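## Task

Type the word "VERY" on the keyboard. Every correct letter entered in sequence counts toward it. Hitting a wrong key, or any key once the final letter is in, means failure, and so does pressing the keyboard hard enough to break it. At the end the keyboard must rest flat on the table with its keys facing up, without the robot holding it there.

## Robot and tools

Robot: two 7-joint arms, left_arm and right_arm, each ending in a two-finger gripper. The names do not refer to image sides. Joint ranges in rad, base to gripper: waist and upper arm roll, forearm roll and wrist roll -6.283 to 6.283; shoulder -2.250 to 2.250; elbow -2.580 to 2.580; wrist pitch -2.100 to 2.100. Load limits: 50.7 N m for the first four joints, 31.9 N m for the three wrist joints; a carried object's weight adds to the load.

Frame: a single scene frame for both arms. Origin on the table top midway between the arms, +x out across the table, +z up, left_arm on the +y side. Positions are in metres, orientations are quaternions written w first (qw, qx, qy, qz). Gripper axes: fingers point along the gripper's +z and close along its x. The reported position is the point between the pads; fingertips extend 17.5 mm past it. Pure rotations pivot about that point, which is 25 mm off the last joint axis toward gripper -y. Printed hand positions can be slightly wrong, more when reaching far.

The row: every motion command is one flat list of 20 numbers covering both arms, even if only one moves. Order: left_arm x, y, z, qw, qx, qy, qz, then left_gripper position, force_limit, speed; then the same ten for right_arm and right_gripper. The seven pose numbers are an absolute target pose for that gripper in the scene frame, not an offset. A target more than 0.6 m from the arm's last reported position along any of its gripper axes is refused. Each control step the controller clips the target to within 70 mm and 16 degrees of the measured pose and then solves inverse kinematics, favouring position over orientation. To hold an arm still, resend exactly the pose from the last result before it stopped, plus its gripper numbers; to keep an orientation, repeat the same target quaternion rather than the drifted reported one.

Gripper numbers, each scaled to [-1, 1]: position +1 = fully open (50 mm gap), about -0.65 = pads touching, -1 = close until blocked. force_limit per pad: -1 about 20 N, 0 about 102 N, +1 about 185 N (actual grip up to ~17% higher). speed of gap change: -1 = 20 mm/s, 0 = 85, +1 = 150. A 0 is a real command, so to leave a gripper alone resend its previous three numbers. New force or speed values only apply after a position change of at least 0.01.

Tools:
execute_actions {"actions": [...], "pictures": bool}. An empty list just reports state. One action {"rows": [[20 numbers], ...], "steps": n} with up to 15 rows and n up to 15 (default 15); each step is 1/30 s, one row per step, the last row repeating. A wait {"steps": n} with n up to 300 counts from the previous result, including your reply time. A refused call sends nothing.
move {"target": [20 numbers], "speed": m/s from 0.002 to 0.5, default 0.25; turning up to twice that in rad/s}. Both grippers travel straight lines to their absolute poses, finishing together in 0.5 to 10 s (cut off at 10 s). Finger numbers are sent at the start. It ignores obstacles and the other arm, and grippers can lag, wander or overshoot speed near full reach. Its result adds a move: line with the ending (done, off_target, moving, held, fault), any limits (paced = pose was clipped; held = a check blocked steps, after which the arm may jump fast), and each gripper's remaining distance.
wait {"seconds": 0 to 10} lets time pass with no new command.
zoom_image {"camera": one of cam_head_left, cam_head_right, cam_left_wrist, cam_right_wrist, "region": [x0, y0, x1, y1] pixels, at most 504 by 504}. All images are 672x504, origin top-left.
finished_scene {"scene": current scene number}: ends and grades the scene for good; its result states the next task. Replying without a tool call ends everything.

Reading results: the state line gives each gripper's pose as left_arm: ... | right_arm: .... A Hand target line shows where the controller is currently driving each gripper. pose unreachable means the clearance check altered or blocked that arm's command; HELD marks steps where the row was not fully sent. object_status: 0 moving, 1 blocked while opening, 2 blocked while closing (a grip), 3 reached command or pads met. Opening in mm is about (250 - position_measured) x 0.202. Joint torques are offset, scaled and noisy. MOTOR HOT appears from 60 C; at 75 C the arm sags and an OVER-TEMPERATURE FAULT is reported. A TORQUE FAULT halts the arm for 10 s.

The simulation keeps running while you compose replies. After an action ends, an arm only continues to its last clipped pose, so large moves may need several calls; check the reported pose.

Cautions: tap keys gently with slow approaches and targets barely below the key surface, since fast or deep presses hit hard and can break the keyboard. Press only the intended keys, nothing after the last letter. Don't tip, shove or knock the keyboard or anything off the table, don't let the arms collide or press on each other, and leave the keyboard flat and keys up on its own.

Each tool is called after ">>>" as name(argument=value, ...) on one line, values as JSON.

## Session

>>> execute_actions(actions=[])

Scene clock: 0.00 s of 4023.00 s.
left_arm: end_effector_position=(+0.2397, +0.1716, +0.3715) position_measured=250 object_status=3 end_effector_quat_wxyz=(-0.166, -0.134, +0.975, -0.060) | right_arm: end_effector_position=(+0.4381, -0.3862, +0.1802) position_measured=250 object_status=3 end_effector_quat_wxyz=(+0.002, +0.759, +0.652, -0.000)
Joint positions: left_arm=[ 0.604  0.045 -0.388  1.608  0.2    1.797  3.483] | right_arm=[-0.057  0.434  0.003  1.654  0.002  1.05   1.515]
Joint velocities: left_arm=[ 0.     0.001  0.     0.    -0.    -0.001 -0.   ] | right_arm=[ 0.  0. -0. -0. -0. -0.  0.]
Joint torques (N m, as the joint torque sensors report them, + toward a larger angle): no reading
Motor temperatures (°C, as the motors report them): left_arm=[26 26 27 27 36 36 35] | right_arm=[29 25 24 30 30 32 32]
Hand target (left_arm): +0.240, +0.172, +0.372; -0.166, -0.134, +0.975, -0.060
Hand target (right_arm): +0.438, -0.386, +0.180; +0.002, +0.759, +0.652, -0.000

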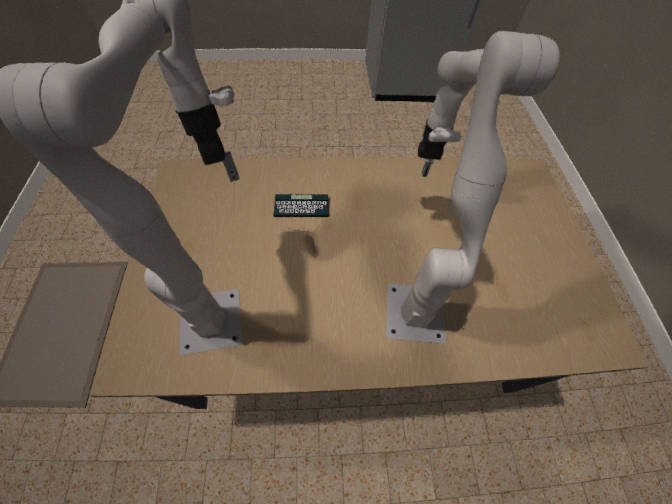

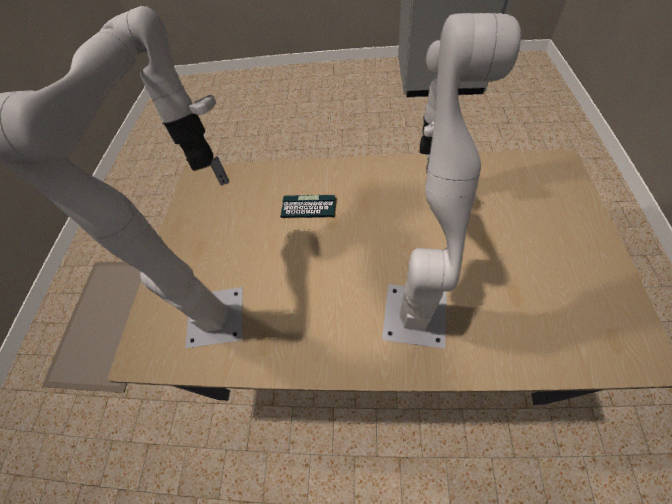

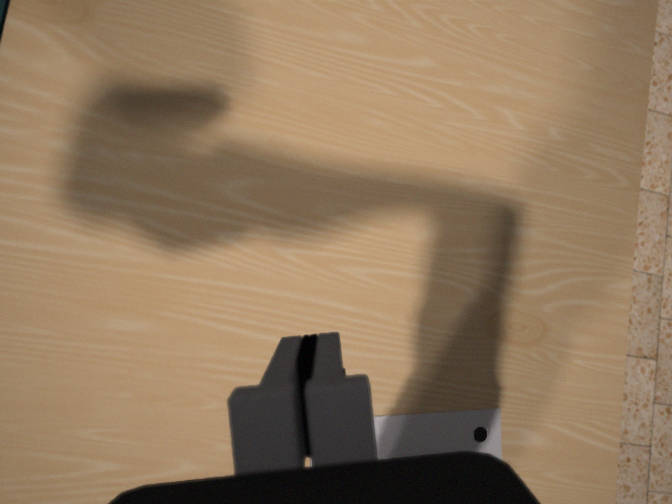

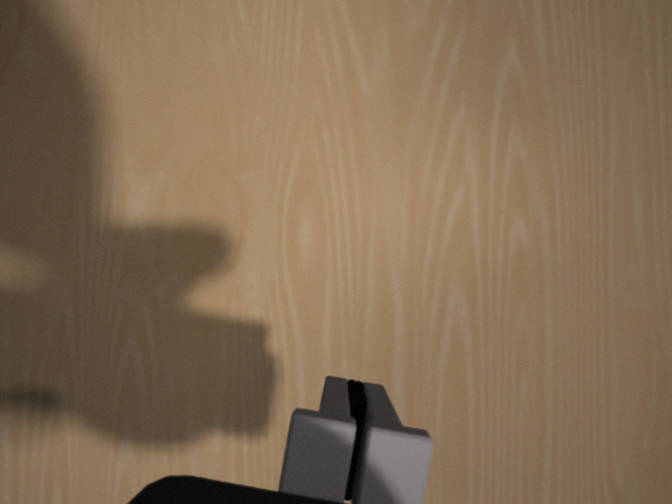

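>>> move(target=[0.36,0.04,0.12,0,0.7071,0.7071,0,-1,0,0,0.4381,-0.3862,0.1802,0.002,0.759,0.652,0,-1,0,0])

Scene clock: 6.67 s of 4023.00 s.
left_arm: end_effector_position=(+0.3595, +0.0411, +0.1195) position_measured=253 object_status=3 end_effector_quat_wxyz=(-0.001, +0.707, +0.708, +0.001) | right_arm: end_effector_position=(+0.4381, -0.3862, +0.1802) position_measured=253 object_status=3 end_effector_quat_wxyz=(+0.002, +0.759, +0.652, -0.000)
Joint positions: left_arm=[ 0.714  0.523 -0.009  1.732  0.003  0.888  2.116] | right_arm=[-0.056  0.434  0.003  1.653  0.002  1.051  1.516]
Joint velocities: left_arm=[-0.002  0.003 -0.001  0.001  0.    -0.002 -0.002] | right_arm=[ 0.001  0.    -0.    -0.     0.    -0.    -0.   ]
Joint torques (N m, as the joint torque sensors report them, + toward a larger angle): left_arm=[ -0.27 -19.31   0.65  -8.04  -0.02   0.16  -0.03] | right_arm=[  0.18 -17.5    0.02  -7.88  -0.14   0.21   0.2 ]
Motor temperatures (°C, as the motors report them): left_arm=[26 26 27 27 36 36 35] | right_arm=[29 25 24 30 30 32 32]
Hand target (left_arm): +0.360, +0.041, +0.119; -0.001, +0.707, +0.708, +0.001
Hand target (right_arm): +0.438, -0.386, +0.180; +0.002, +0.759, +0.652, -0.000
Off the commanded pose (left_arm): 0.001 m, 0 deg.
Off the commanded pose (right_arm): 0.000 m, 0 deg.
move: done

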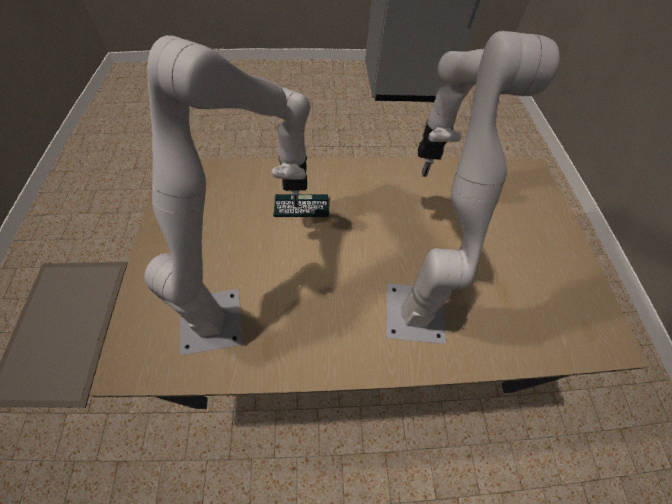

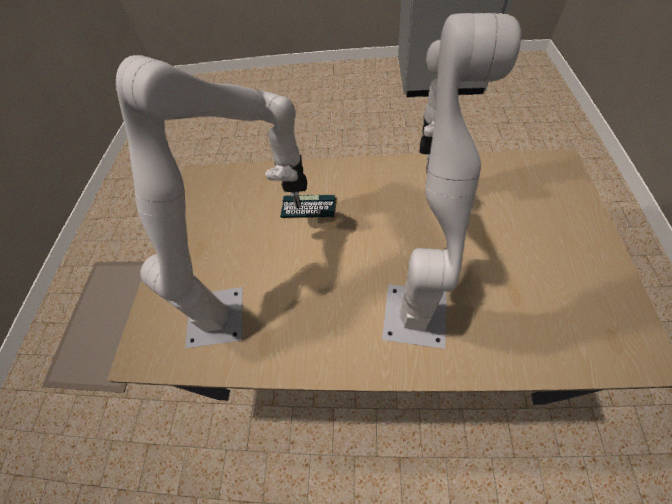

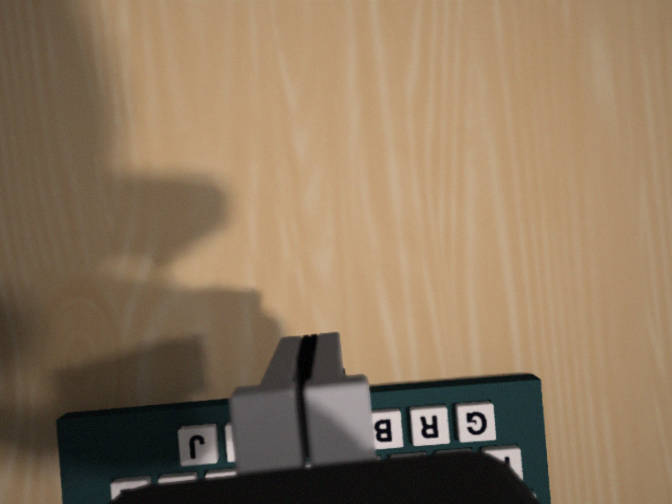

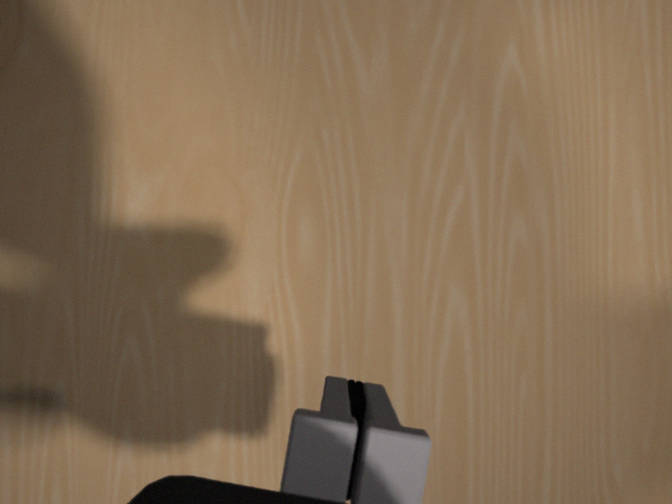

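>>> move(target=[0.47,0.04,0.08,0,0.7071,0.7071,0,-1,0,0,0.4381,-0.3862,0.1802,0.002,0.759,0.652,0,-1,0,0])

Scene clock: 9.60 s of 4023.00 s.
left_arm: end_effector_position=(+0.4700, +0.0401, +0.0802) position_measured=253 object_status=3 end_effector_quat_wxyz=(+0.001, +0.707, +0.707, +0.000) | right_arm: end_effector_position=(+0.4381, -0.3862, +0.1802) position_measured=253 object_status=3 end_effector_quat_wxyz=(+0.002, +0.759, +0.652, +0.000)
Joint positions: left_arm=[ 0.609  0.759 -0.008  1.417  0.007  0.964  2.008] | right_arm=[-0.056  0.434  0.003  1.653  0.002  1.051  1.516]
Joint velocities: left_arm=[-0.002  0.01  -0.001 -0.002  0.     0.    -0.   ] | right_arm=[-0.     0.001  0.    -0.001  0.001 -0.    -0.001]
Joint torques (N m, as the joint torque sensors report them, + toward a larger angle): left_arm=[ -0.04 -23.64   1.07  -7.64   0.14   0.32   0.23] | right_arm=[  0.17 -17.3    0.09  -7.91  -0.15   0.06  -0.08]
Motor temperatures (°C, as the motors report them): left_arm=[26 26 27 27 36 36 35] | right_arm=[29 25 24 30 30 32 32]
Hand target (left_arm): +0.470, +0.040, +0.080; +0.000, +0.707, +0.707, +0.000
Hand target (right_arm): +0.438, -0.386, +0.180; +0.002, +0.759, +0.652, -0.000
Off the commanded pose (left_arm): 0.000 m, 0 deg.
Off the commanded pose (right_arm): 0.000 m, 0 deg.
move: done

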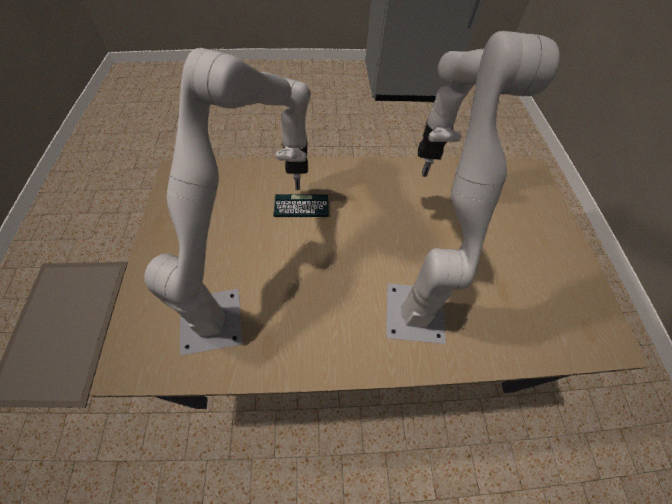

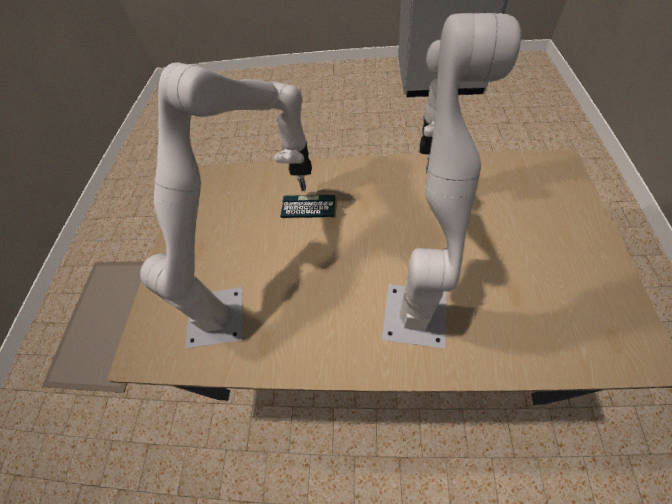

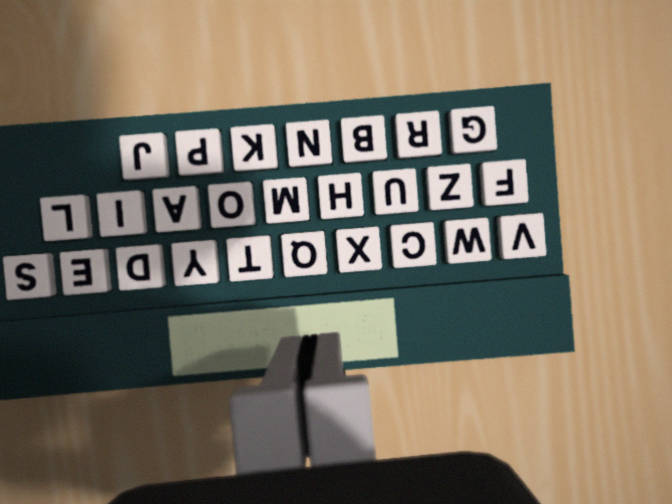

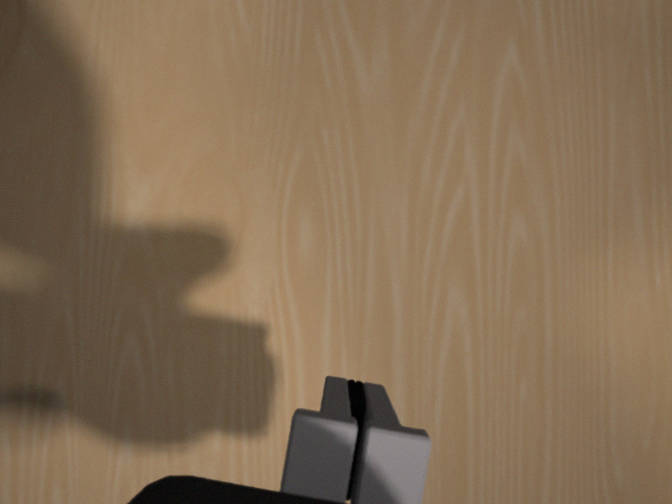

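>>> move(target=[0.45,0.106,0.055,0.123,0.696,0.696,0.123,-1,0,0,0.4381,-0.3862,0.1802,0.002,0.759,0.652,0,-1,0,0], speed=0.15)

>>> zoom_image(camera="cam_head_right", region=[260,160,350,230])

Scene clock: 18.53 s of 4023.00 s.
left_arm: end_effector_position=(+0.4503, +0.1073, +0.0552) position_measured=253 object_status=3 end_effector_quat_wxyz=(+0.123, +0.695, +0.697, +0.124) | right_arm: end_effector_position=(+0.4381, -0.3862, +0.1802) position_measured=253 object_status=3 end_effector_quat_wxyz=(+0.002, +0.759, +0.652, +0.000)
Joint positions: left_arm=[ 0.748  0.578 -0.208  1.992 -0.125  0.264  2.119] | right_arm=[-0.056  0.434  0.003  1.653  0.002  1.051  1.516]
Joint velocities: left_arm=[ 0.013 -0.003  0.002  0.003 -0.002 -0.004  0.003] | right_arm=[-0.001  0.001  0.     0.001 -0.    -0.    -0.   ]
Joint torques (N m, as the joint torque sensors report them, + toward a larger angle): left_arm=[ -0.48 -18.87  -0.61  -6.63   0.12  -1.11   0.06] | right_arm=[  0.35 -17.29   0.08  -7.73  -0.03   0.07  -0.03]
Motor temperatures (°C, as the motors report them): left_arm=[26 27 27 27 36 36 35] | right_arm=[29 25 24 30 30 32 32]
Hand target (left_arm): +0.450, +0.107, +0.055; +0.123, +0.696, +0.697, +0.124
Hand target (right_arm): +0.438, -0.386, +0.180; +0.002, +0.759, +0.652, +0.000
Off the commanded pose (left_arm): 0.001 m, 0 deg.
Off the commanded pose (right_arm): 0.000 m, 0 deg.
After step 90, 4.40 s passed at rest.
move: done

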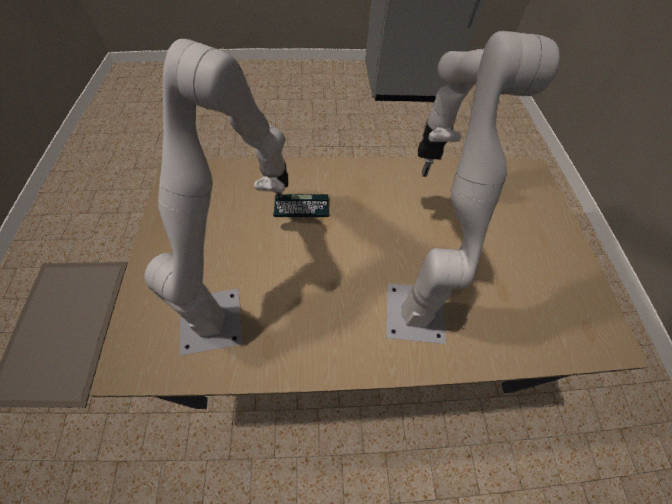

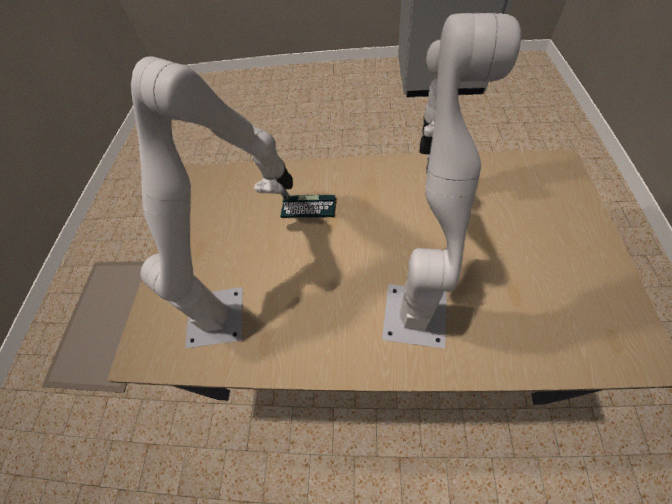

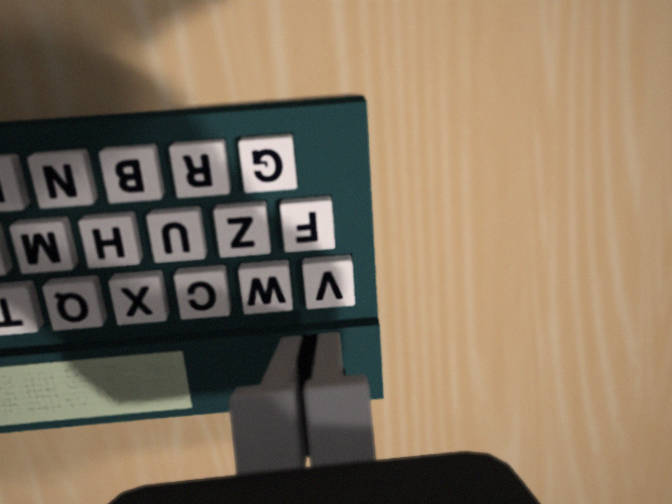

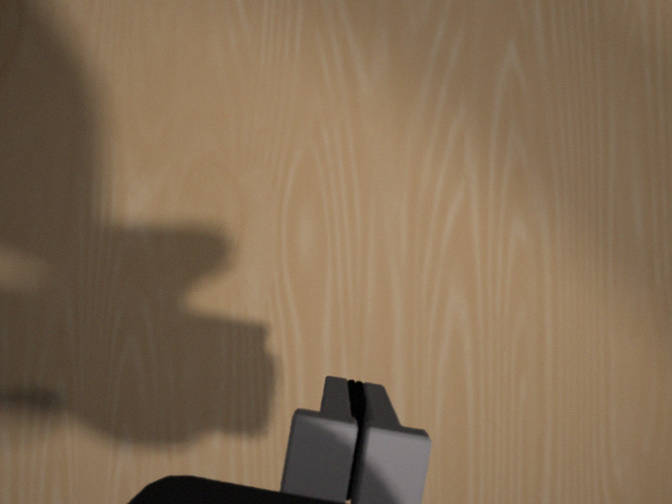

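Region (260, 160, 350, 230) of cam_head_right's 672x504 image, scaled by 5.600, with more detail than that image has.

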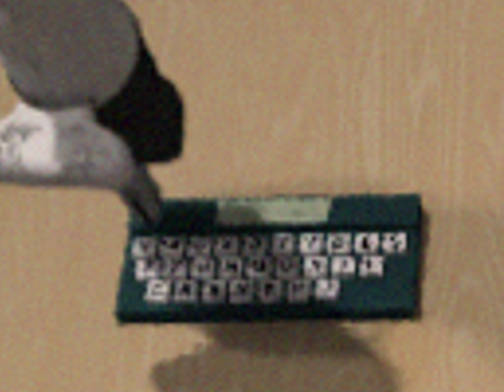

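>>> move(target=[0.442,0.112,0.047,0.123,0.696,0.696,0.123,-1,0,0,0.4381,-0.3862,0.1802,0.002,0.759,0.652,0,-1,0,0], speed=0.03)

Scene clock: 23.43 s of 4023.00 s.
left_arm: end_effector_position=(+0.4420, +0.1120, +0.0470) position_measured=253 object_status=3 end_effector_quat_wxyz=(+0.123, +0.696, +0.696, +0.123) | right_arm: end_effector_position=(+0.4381, -0.3862, +0.1802) position_measured=253 object_status=3 end_effector_quat_wxyz=(+0.002, +0.759, +0.652, +0.000)
Joint positions: left_arm=[ 0.747  0.583 -0.211  2.03  -0.126  0.221  2.118] | right_arm=[-0.056  0.434  0.003  1.653  0.002  1.051  1.516]
Joint velocities: left_arm=[-0.  0.  0.  0. -0. -0. -0.] | right_arm=[ 0.001 -0.001 -0.     0.     0.     0.     0.   ]
Joint torques (N m, as the joint torque sensors report them, + toward a larger angle): left_arm=[  0.15 -18.48  -0.52  -6.45  -0.03  -0.76   0.04] | right_arm=[  0.54 -17.51   0.18  -7.82  -0.25   0.11   0.04]
Motor temperatures (°C, as the motors report them): left_arm=[26 27 27 27 36 36 35] | right_arm=[29 25 24 30 30 32 32]
Hand target (left_arm): +0.442, +0.112, +0.047; +0.123, +0.696, +0.696, +0.123
Hand target (right_arm): +0.438, -0.386, +0.180; +0.002, +0.759, +0.652, +0.000
Off the commanded pose (left_arm): 0.000 m, 0 deg.
Off the commanded pose (right_arm): 0.000 m, 0 deg.
After step 90, 1.17 s passed at rest.
move: done

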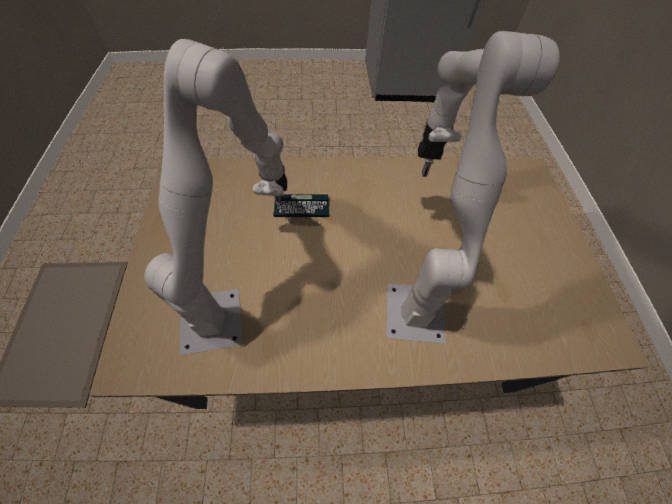

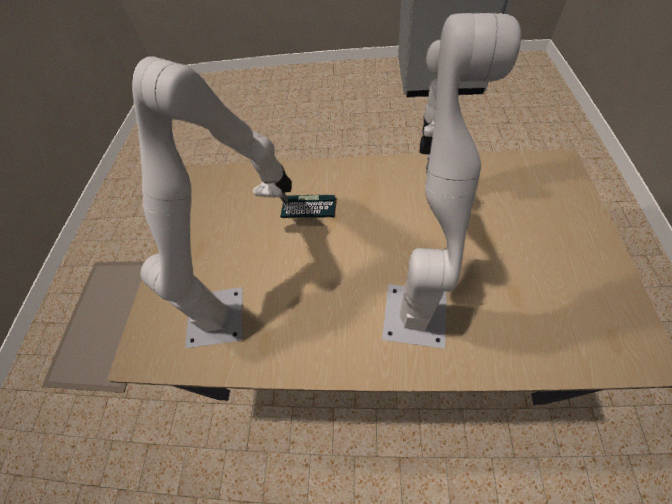

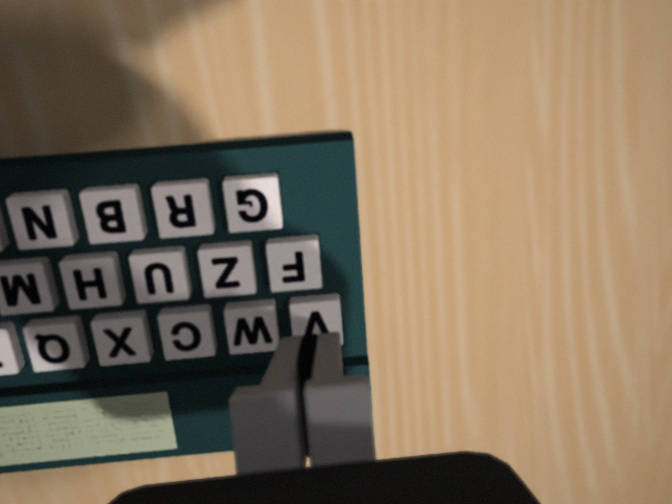

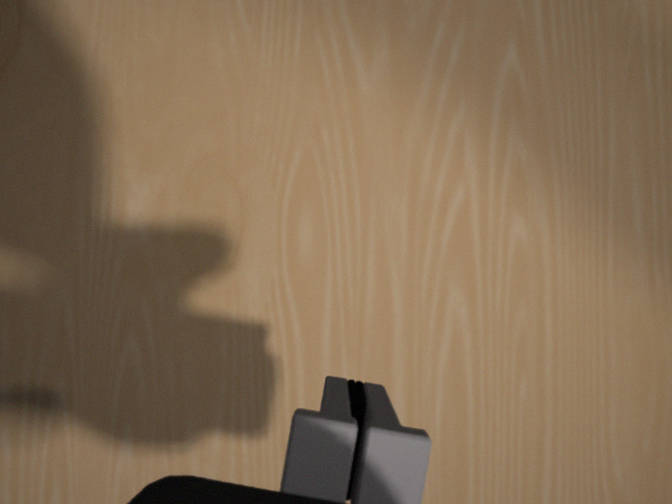

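>>> move(target=[0.444,0.1145,0.042,0.123,0.696,0.696,0.123,-1,0,0,0.4381,-0.3862,0.1802,0.002,0.759,0.652,0,-1,0,0], speed=0.01)

>>> zoom_image(camera="cam_head_right", region=[270,180,330,225])

Scene clock: 27.17 s of 4023.00 s.
left_arm: end_effector_position=(+0.4440, +0.1144, +0.0421) position_measured=253 object_status=3 end_effector_quat_wxyz=(+0.123, +0.696, +0.696, +0.123) | right_arm: end_effector_position=(+0.4381, -0.3862, +0.1802) position_measured=253 object_status=3 end_effector_quat_wxyz=(+0.002, +0.759, +0.652, +0.000)
Joint positions: left_arm=[ 0.736  0.595 -0.206  2.031 -0.127  0.206  2.113] | right_arm=[-0.056  0.434  0.003  1.653  0.002  1.051  1.516]
Joint velocities: left_arm=[-0.001  0.002  0.001 -0.     0.    -0.001 -0.   ] | right_arm=[ 0.     0.    -0.     0.     0.     0.     0.001]
Joint torques (N m, as the joint torque sensors report them, + toward a larger angle): left_arm=[ -0.21 -18.25  -0.68  -6.27  -0.06  -0.9   -0.07] | right_arm=[  0.52 -17.22   0.15  -7.69  -0.09   0.15   0.2 ]
Motor temperatures (°C, as the motors report them): left_arm=[26 27 27 27 36 36 35] | right_arm=[29 25 24 30 30 32 32]
Hand target (left_arm): +0.444, +0.115, +0.042; +0.123, +0.696, +0.696, +0.123
Hand target (right_arm): +0.438, -0.386, +0.180; +0.002, +0.759, +0.652, -0.000
Off the commanded pose (left_arm): 0.000 m, 0 deg.
Off the commanded pose (right_arm): 0.000 m, 0 deg.
move: done

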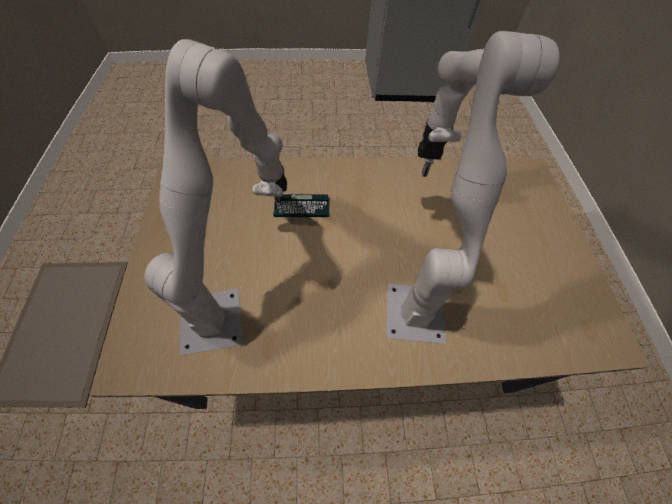

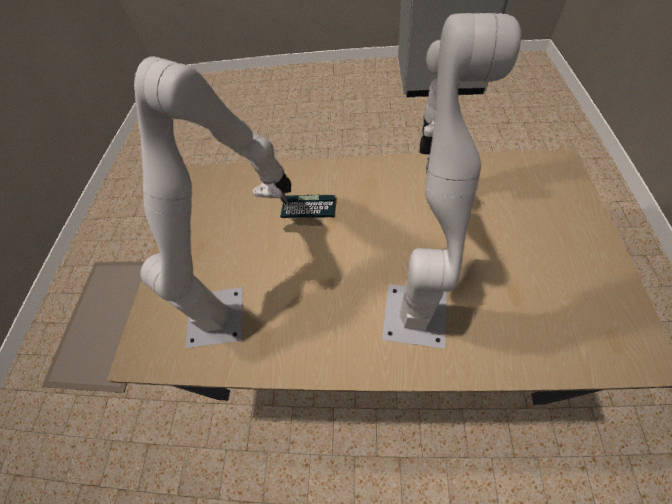

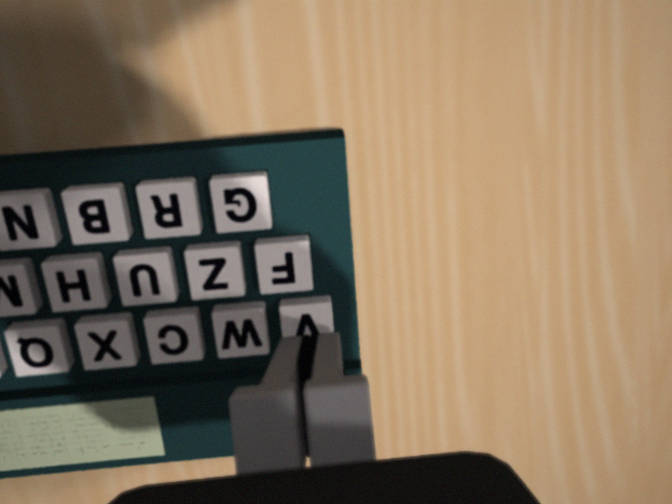

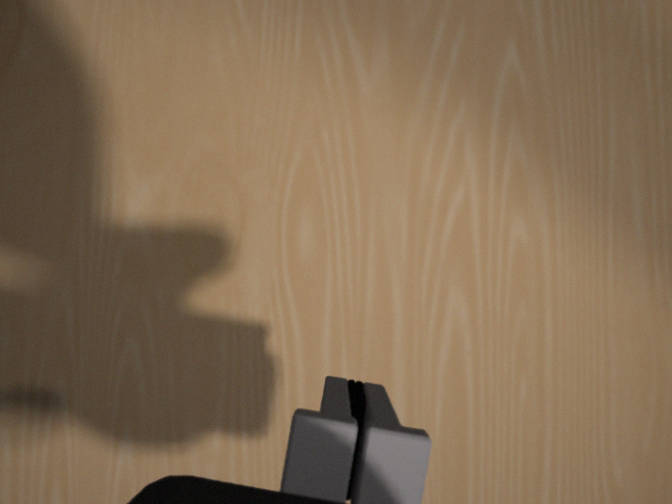

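Region (270, 180, 330, 225) of cam_head_right's 672x504 image, scaled by 8.400, with more detail than that image has; it fills the top 378 rows of this view, and the rest is white.

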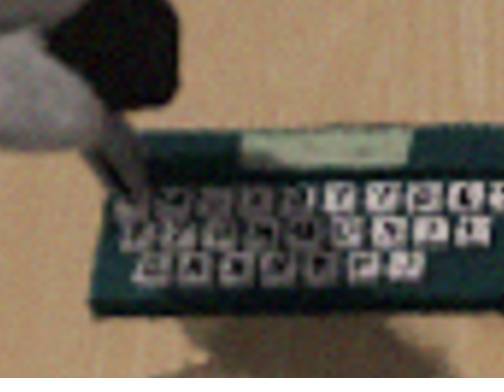

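Straight down.

>>> move(target=[0.444,0.1145,0.038,0.123,0.696,0.696,0.123,-1,0,0,0.4381,-0.3862,0.1802,0.002,0.759,0.652,0,-1,0,0], speed=0.01)

Scene clock: 29.73 s of 4023.00 s.
left_arm: end_effector_position=(+0.4440, +0.1145, +0.0381) position_measured=253 object_status=3 end_effector_quat_wxyz=(+0.123, +0.696, +0.696, +0.123) | right_arm: end_effector_position=(+0.4381, -0.3862, +0.1802) position_measured=253 object_status=3 end_effector_quat_wxyz=(+0.002, +0.759, +0.652, +0.000)
Joint positions: left_arm=[ 0.736  0.604 -0.207  2.034 -0.127  0.194  2.114] | right_arm=[-0.056  0.434  0.003  1.653  0.002  1.051  1.516]
Joint velocities: left_arm=[ 0.     0.002 -0.     0.001  0.001 -0.001  0.   ] | right_arm=[-0.001 -0.001 -0.    -0.     0.    -0.    -0.   ]
Joint torques (N m, as the joint torque sensors report them, + toward a larger angle): left_arm=[ -0.05 -18.71  -0.77  -5.97   0.03  -1.08  -0.04] | right_arm=[  0.19 -17.32   0.02  -7.85  -0.28   0.03   0.09]
Motor temperatures (°C, as the motors report them): left_arm=[26 27 27 27 36 36 35] | right_arm=[29 25 24 30 30 32 32]
Hand target (left_arm): +0.444, +0.115, +0.038; +0.123, +0.696, +0.696, +0.123
Hand target (right_arm): +0.438, -0.386, +0.180; +0.002, +0.759, +0.652, +0.000
Off the commanded pose (left_arm): 0.000 m, 0 deg.
Off the commanded pose (right_arm): 0.000 m, 0 deg.
move: done

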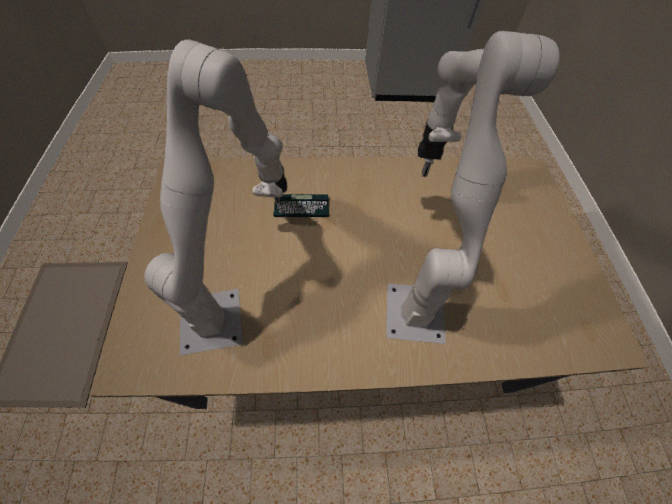

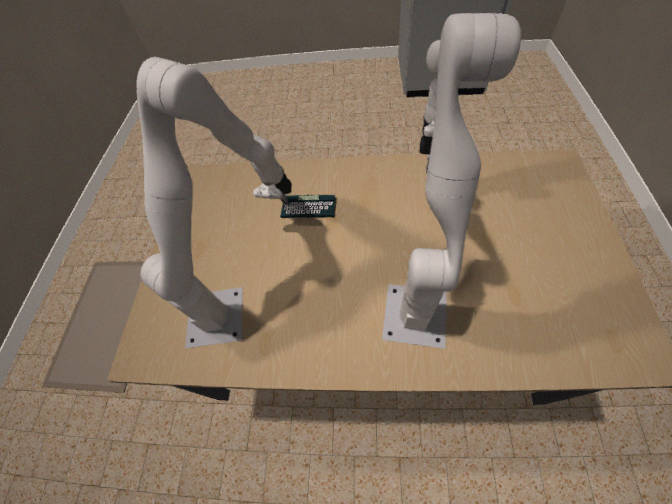

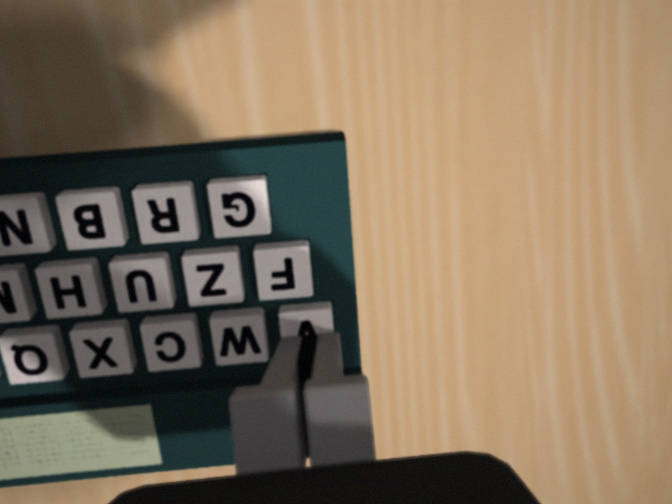

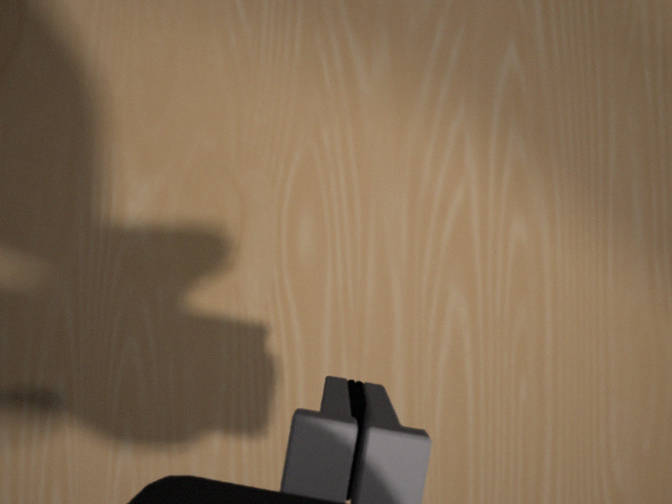

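>>> move(target=[0.445,0.1145,0.034,0.123,0.696,0.696,0.123,-1,0,0,0.4381,-0.3862,0.1802,0.002,0.759,0.652,0,-1,0,0], speed=0.01)

Scene clock: 33.67 s of 4023.00 s.
left_arm: end_effector_position=(+0.4451, +0.1144, +0.0342) position_measured=253 object_status=3 end_effector_quat_wxyz=(+0.123, +0.696, +0.696, +0.123) | right_arm: end_effector_position=(+0.4381, -0.3862, +0.1802) position_measured=253 object_status=3 end_effector_quat_wxyz=(+0.002, +0.759, +0.652, +0.000)
Joint positions: left_arm=[ 0.734  0.615 -0.206  2.033 -0.126  0.184  2.114] | right_arm=[-0.056  0.434  0.003  1.653  0.002  1.051  1.516]
Joint velocities: left_arm=[-0.     0.001  0.001  0.001 -0.     0.     0.   ] | right_arm=[-0.    -0.    -0.     0.001  0.    -0.    -0.   ]
Joint torques (N m, as the joint torque sensors report them, + toward a larger angle): left_arm=[ -0.14 -18.09  -0.49  -5.96   0.01  -1.17   0.06] | right_arm=[  0.35 -17.11  -0.12  -7.92  -0.19  -0.02   0.14]
Motor temperatures (°C, as the motors report them): left_arm=[26 27 27 27 36 36 35] | right_arm=[29 25 24 30 30 32 32]
Hand target (left_arm): +0.445, +0.115, +0.034; +0.123, +0.696, +0.696, +0.123
Hand target (right_arm): +0.438, -0.386, +0.180; +0.002, +0.759, +0.652, +0.000
Off the commanded pose (left_arm): 0.000 m, 0 deg.
Off the commanded pose (right_arm): 0.000 m, 0 deg.
After step 90, 0.23 s passed at rest.
move: done

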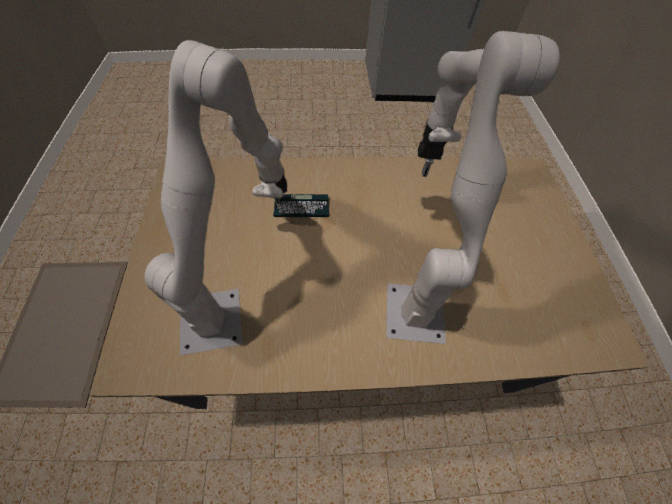

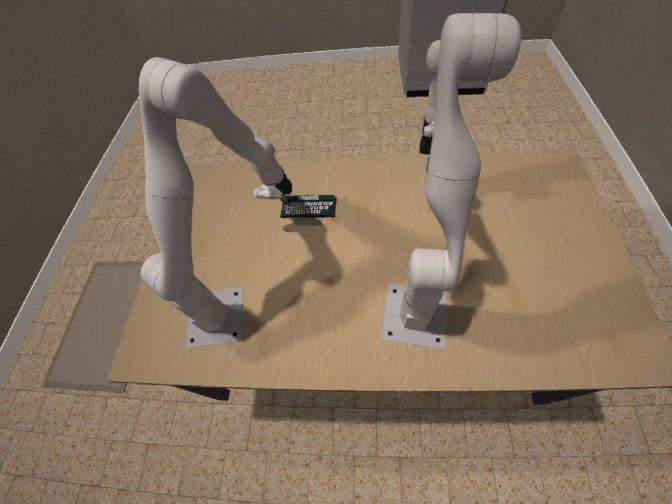

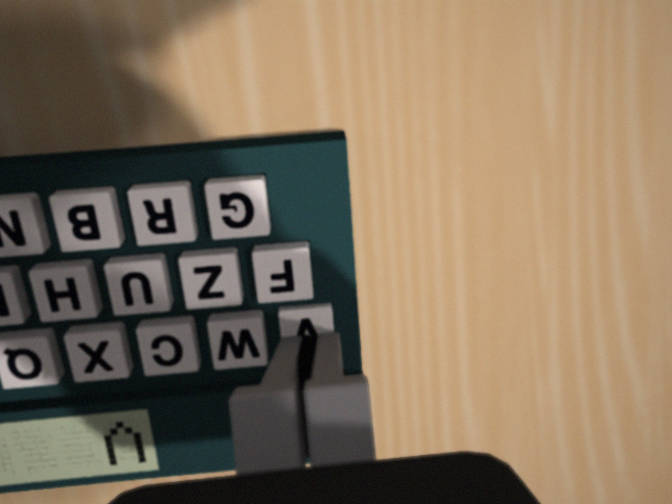

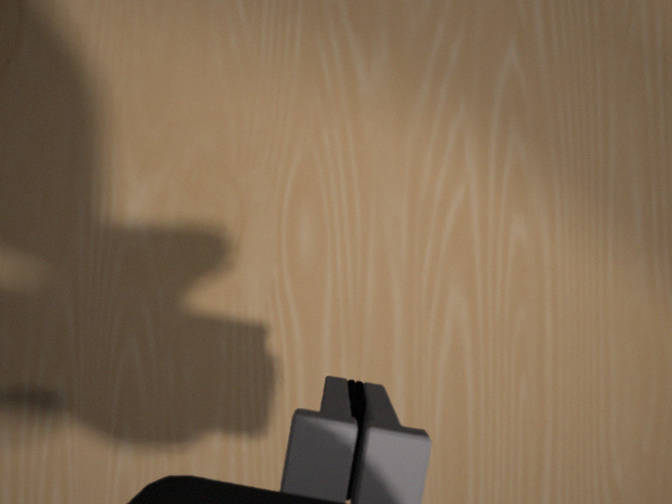

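>>> move(target=[0.445,0.1145,0.044,0.123,0.696,0.696,0.123,-1,0,0,0.4381,-0.3862,0.1802,0.002,0.759,0.652,0,-1,0,0], speed=0.03)

>>> move(target=[0.447,-0.032,0.044,0.123,0.696,0.696,0.123,-1,0,0,0.4381,-0.3862,0.1802,0.002,0.759,0.652,0,-1,0,0], speed=0.08)

Scene clock: 39.77 s of 4023.00 s.
left_arm: end_effector_position=(+0.4450, +0.1145, +0.0439) position_measured=253 object_status=3 end_effector_quat_wxyz=(+0.123, +0.696, +0.696, +0.123) | right_arm: end_effector_position=(+0.4381, -0.3862, +0.1802) position_measured=253 object_status=3 end_effector_quat_wxyz=(+0.002, +0.759, +0.652, +0.000)
Joint positions: left_arm=[ 0.733  0.592 -0.204  2.027 -0.127  0.213  2.111] | right_arm=[-0.056  0.434  0.003  1.653  0.002  1.051  1.516]
Joint velocities: left_arm=[-0.    -0.003  0.     0.001  0.     0.002  0.   ] | right_arm=[-0.001 -0.     0.    -0.001  0.001  0.    -0.   ]
Joint torques (N m, as the joint torque sensors report them, + toward a larger angle): left_arm=[  0.15 -18.45  -0.48  -5.9    0.04  -0.81   0.04] | right_arm=[  0.38 -17.12   0.01  -7.7   -0.2    0.11   0.15]
Motor temperatures (°C, as the motors report them): left_arm=[26 27 27 27 36 36 35] | right_arm=[29 26 24 30 30 32 32]
Hand target (left_arm): +0.445, +0.114, +0.044; +0.123, +0.696, +0.696, +0.123
Hand target (right_arm): +0.438, -0.386, +0.180; +0.002, +0.759, +0.652, +0.000
Off the commanded pose (left_arm): 0.000 m, 0 deg.
Off the commanded pose (right_arm): 0.000 m, 0 deg.
After step 90, 2.40 s passed at rest.
move: done

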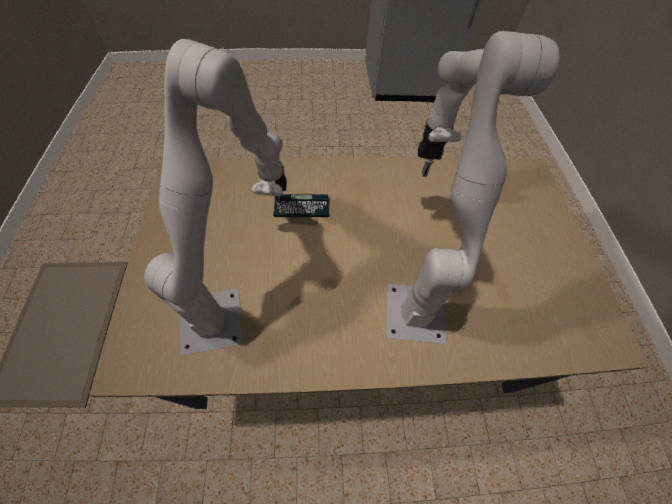

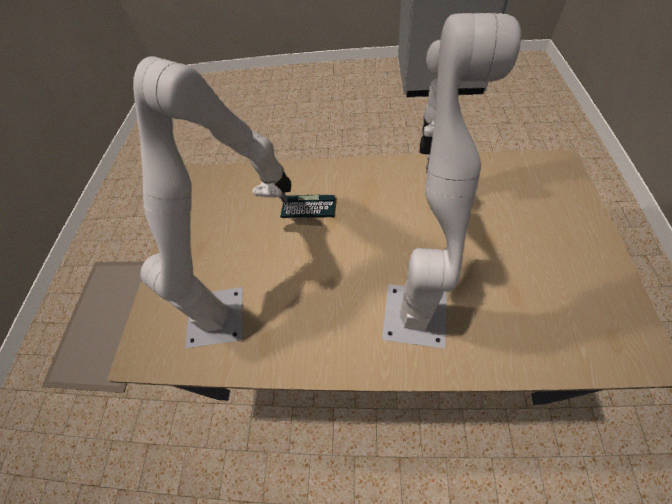

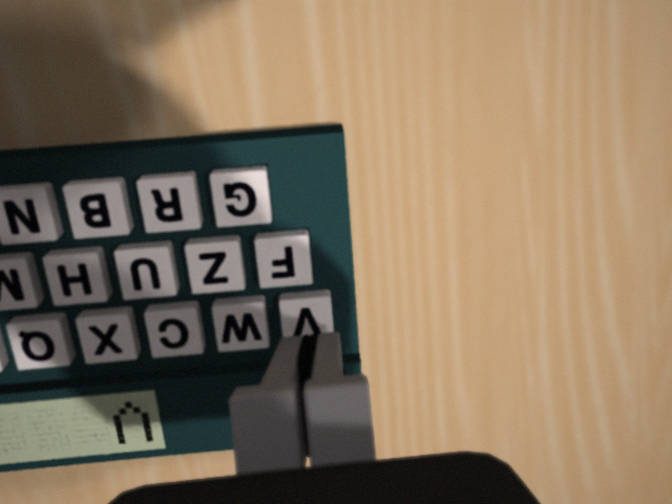

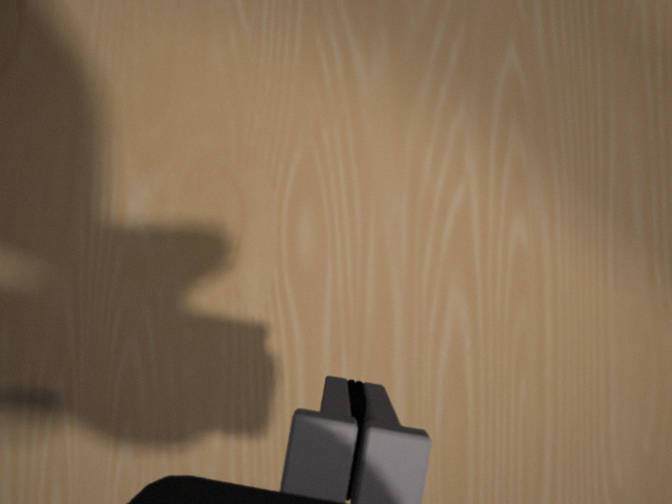

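Scene clock: 41.90 s of 4023.00 s.
left_arm: end_effector_position=(+0.4478, -0.0319, +0.0441) position_measured=253 object_status=3 end_effector_quat_wxyz=(+0.123, +0.696, +0.696, +0.123) | right_arm: end_effector_position=(+0.4381, -0.3862, +0.1802) position_measured=253 object_status=3 end_effector_quat_wxyz=(+0.002, +0.759, +0.652, +0.000)
Joint positions: left_arm=[ 1.053  0.728 -0.286  1.719 -0.08   0.445  2.34 ] | right_arm=[-0.056  0.434  0.003  1.653  0.002  1.051  1.516]
Joint velocities: left_arm=[ 0.004  0.004  0.001 -0.001 -0.001  0.002  0.002] | right_arm=[ 0.  0. -0. -0.  0.  0.  0.]
Joint torques (N m, as the joint torque sensors report them, + toward a larger angle): left_arm=[  0.1  -21.77  -1.49  -7.13   0.02  -0.55   0.18] | right_arm=[  0.42 -17.16   0.25  -7.82  -0.23   0.1    0.19]
Motor temperatures (°C, as the motors report them): left_arm=[26 27 27 27 36 36 35] | right_arm=[29 26 24 30 30 32 32]
Hand target (left_arm): +0.448, -0.032, +0.044; +0.123, +0.697, +0.696, +0.123
Hand target (right_arm): +0.438, -0.386, +0.180; +0.002, +0.759, +0.652, -0.000
Off the commanded pose (left_arm): 0.001 m, 0 deg.
Off the commanded pose (right_arm): 0.000 m, 0 deg.
move: done

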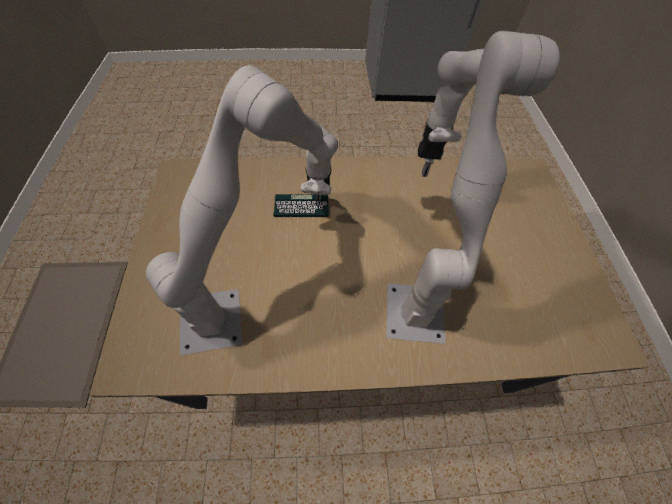

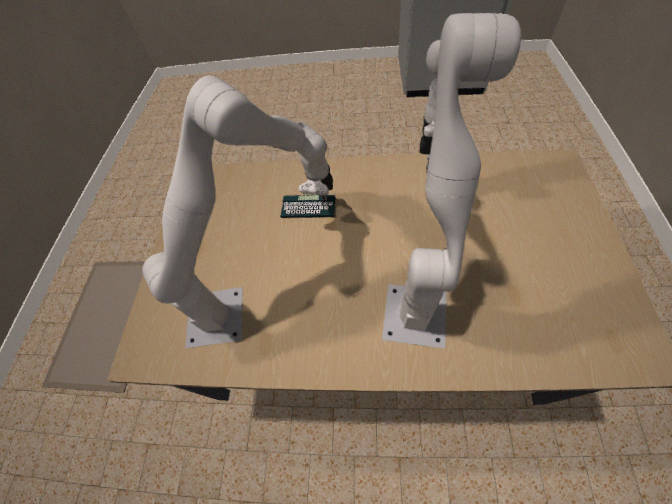

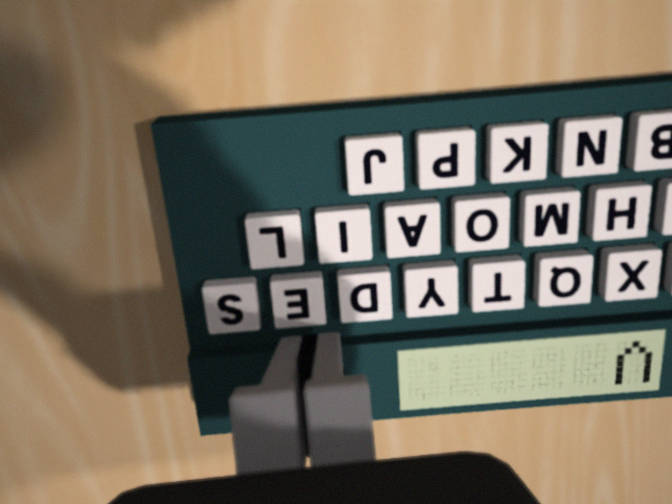

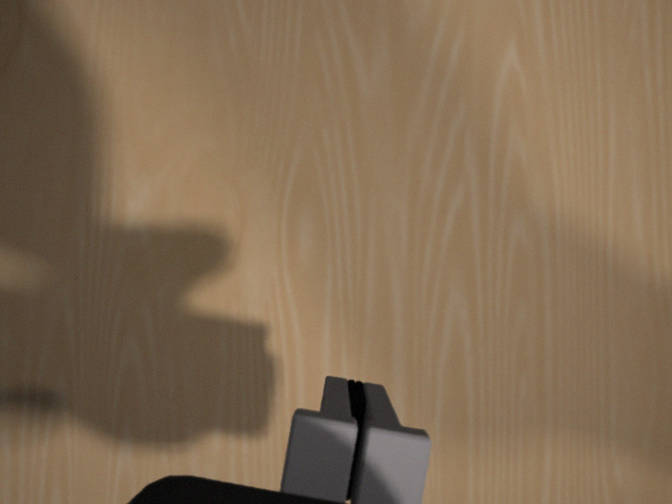

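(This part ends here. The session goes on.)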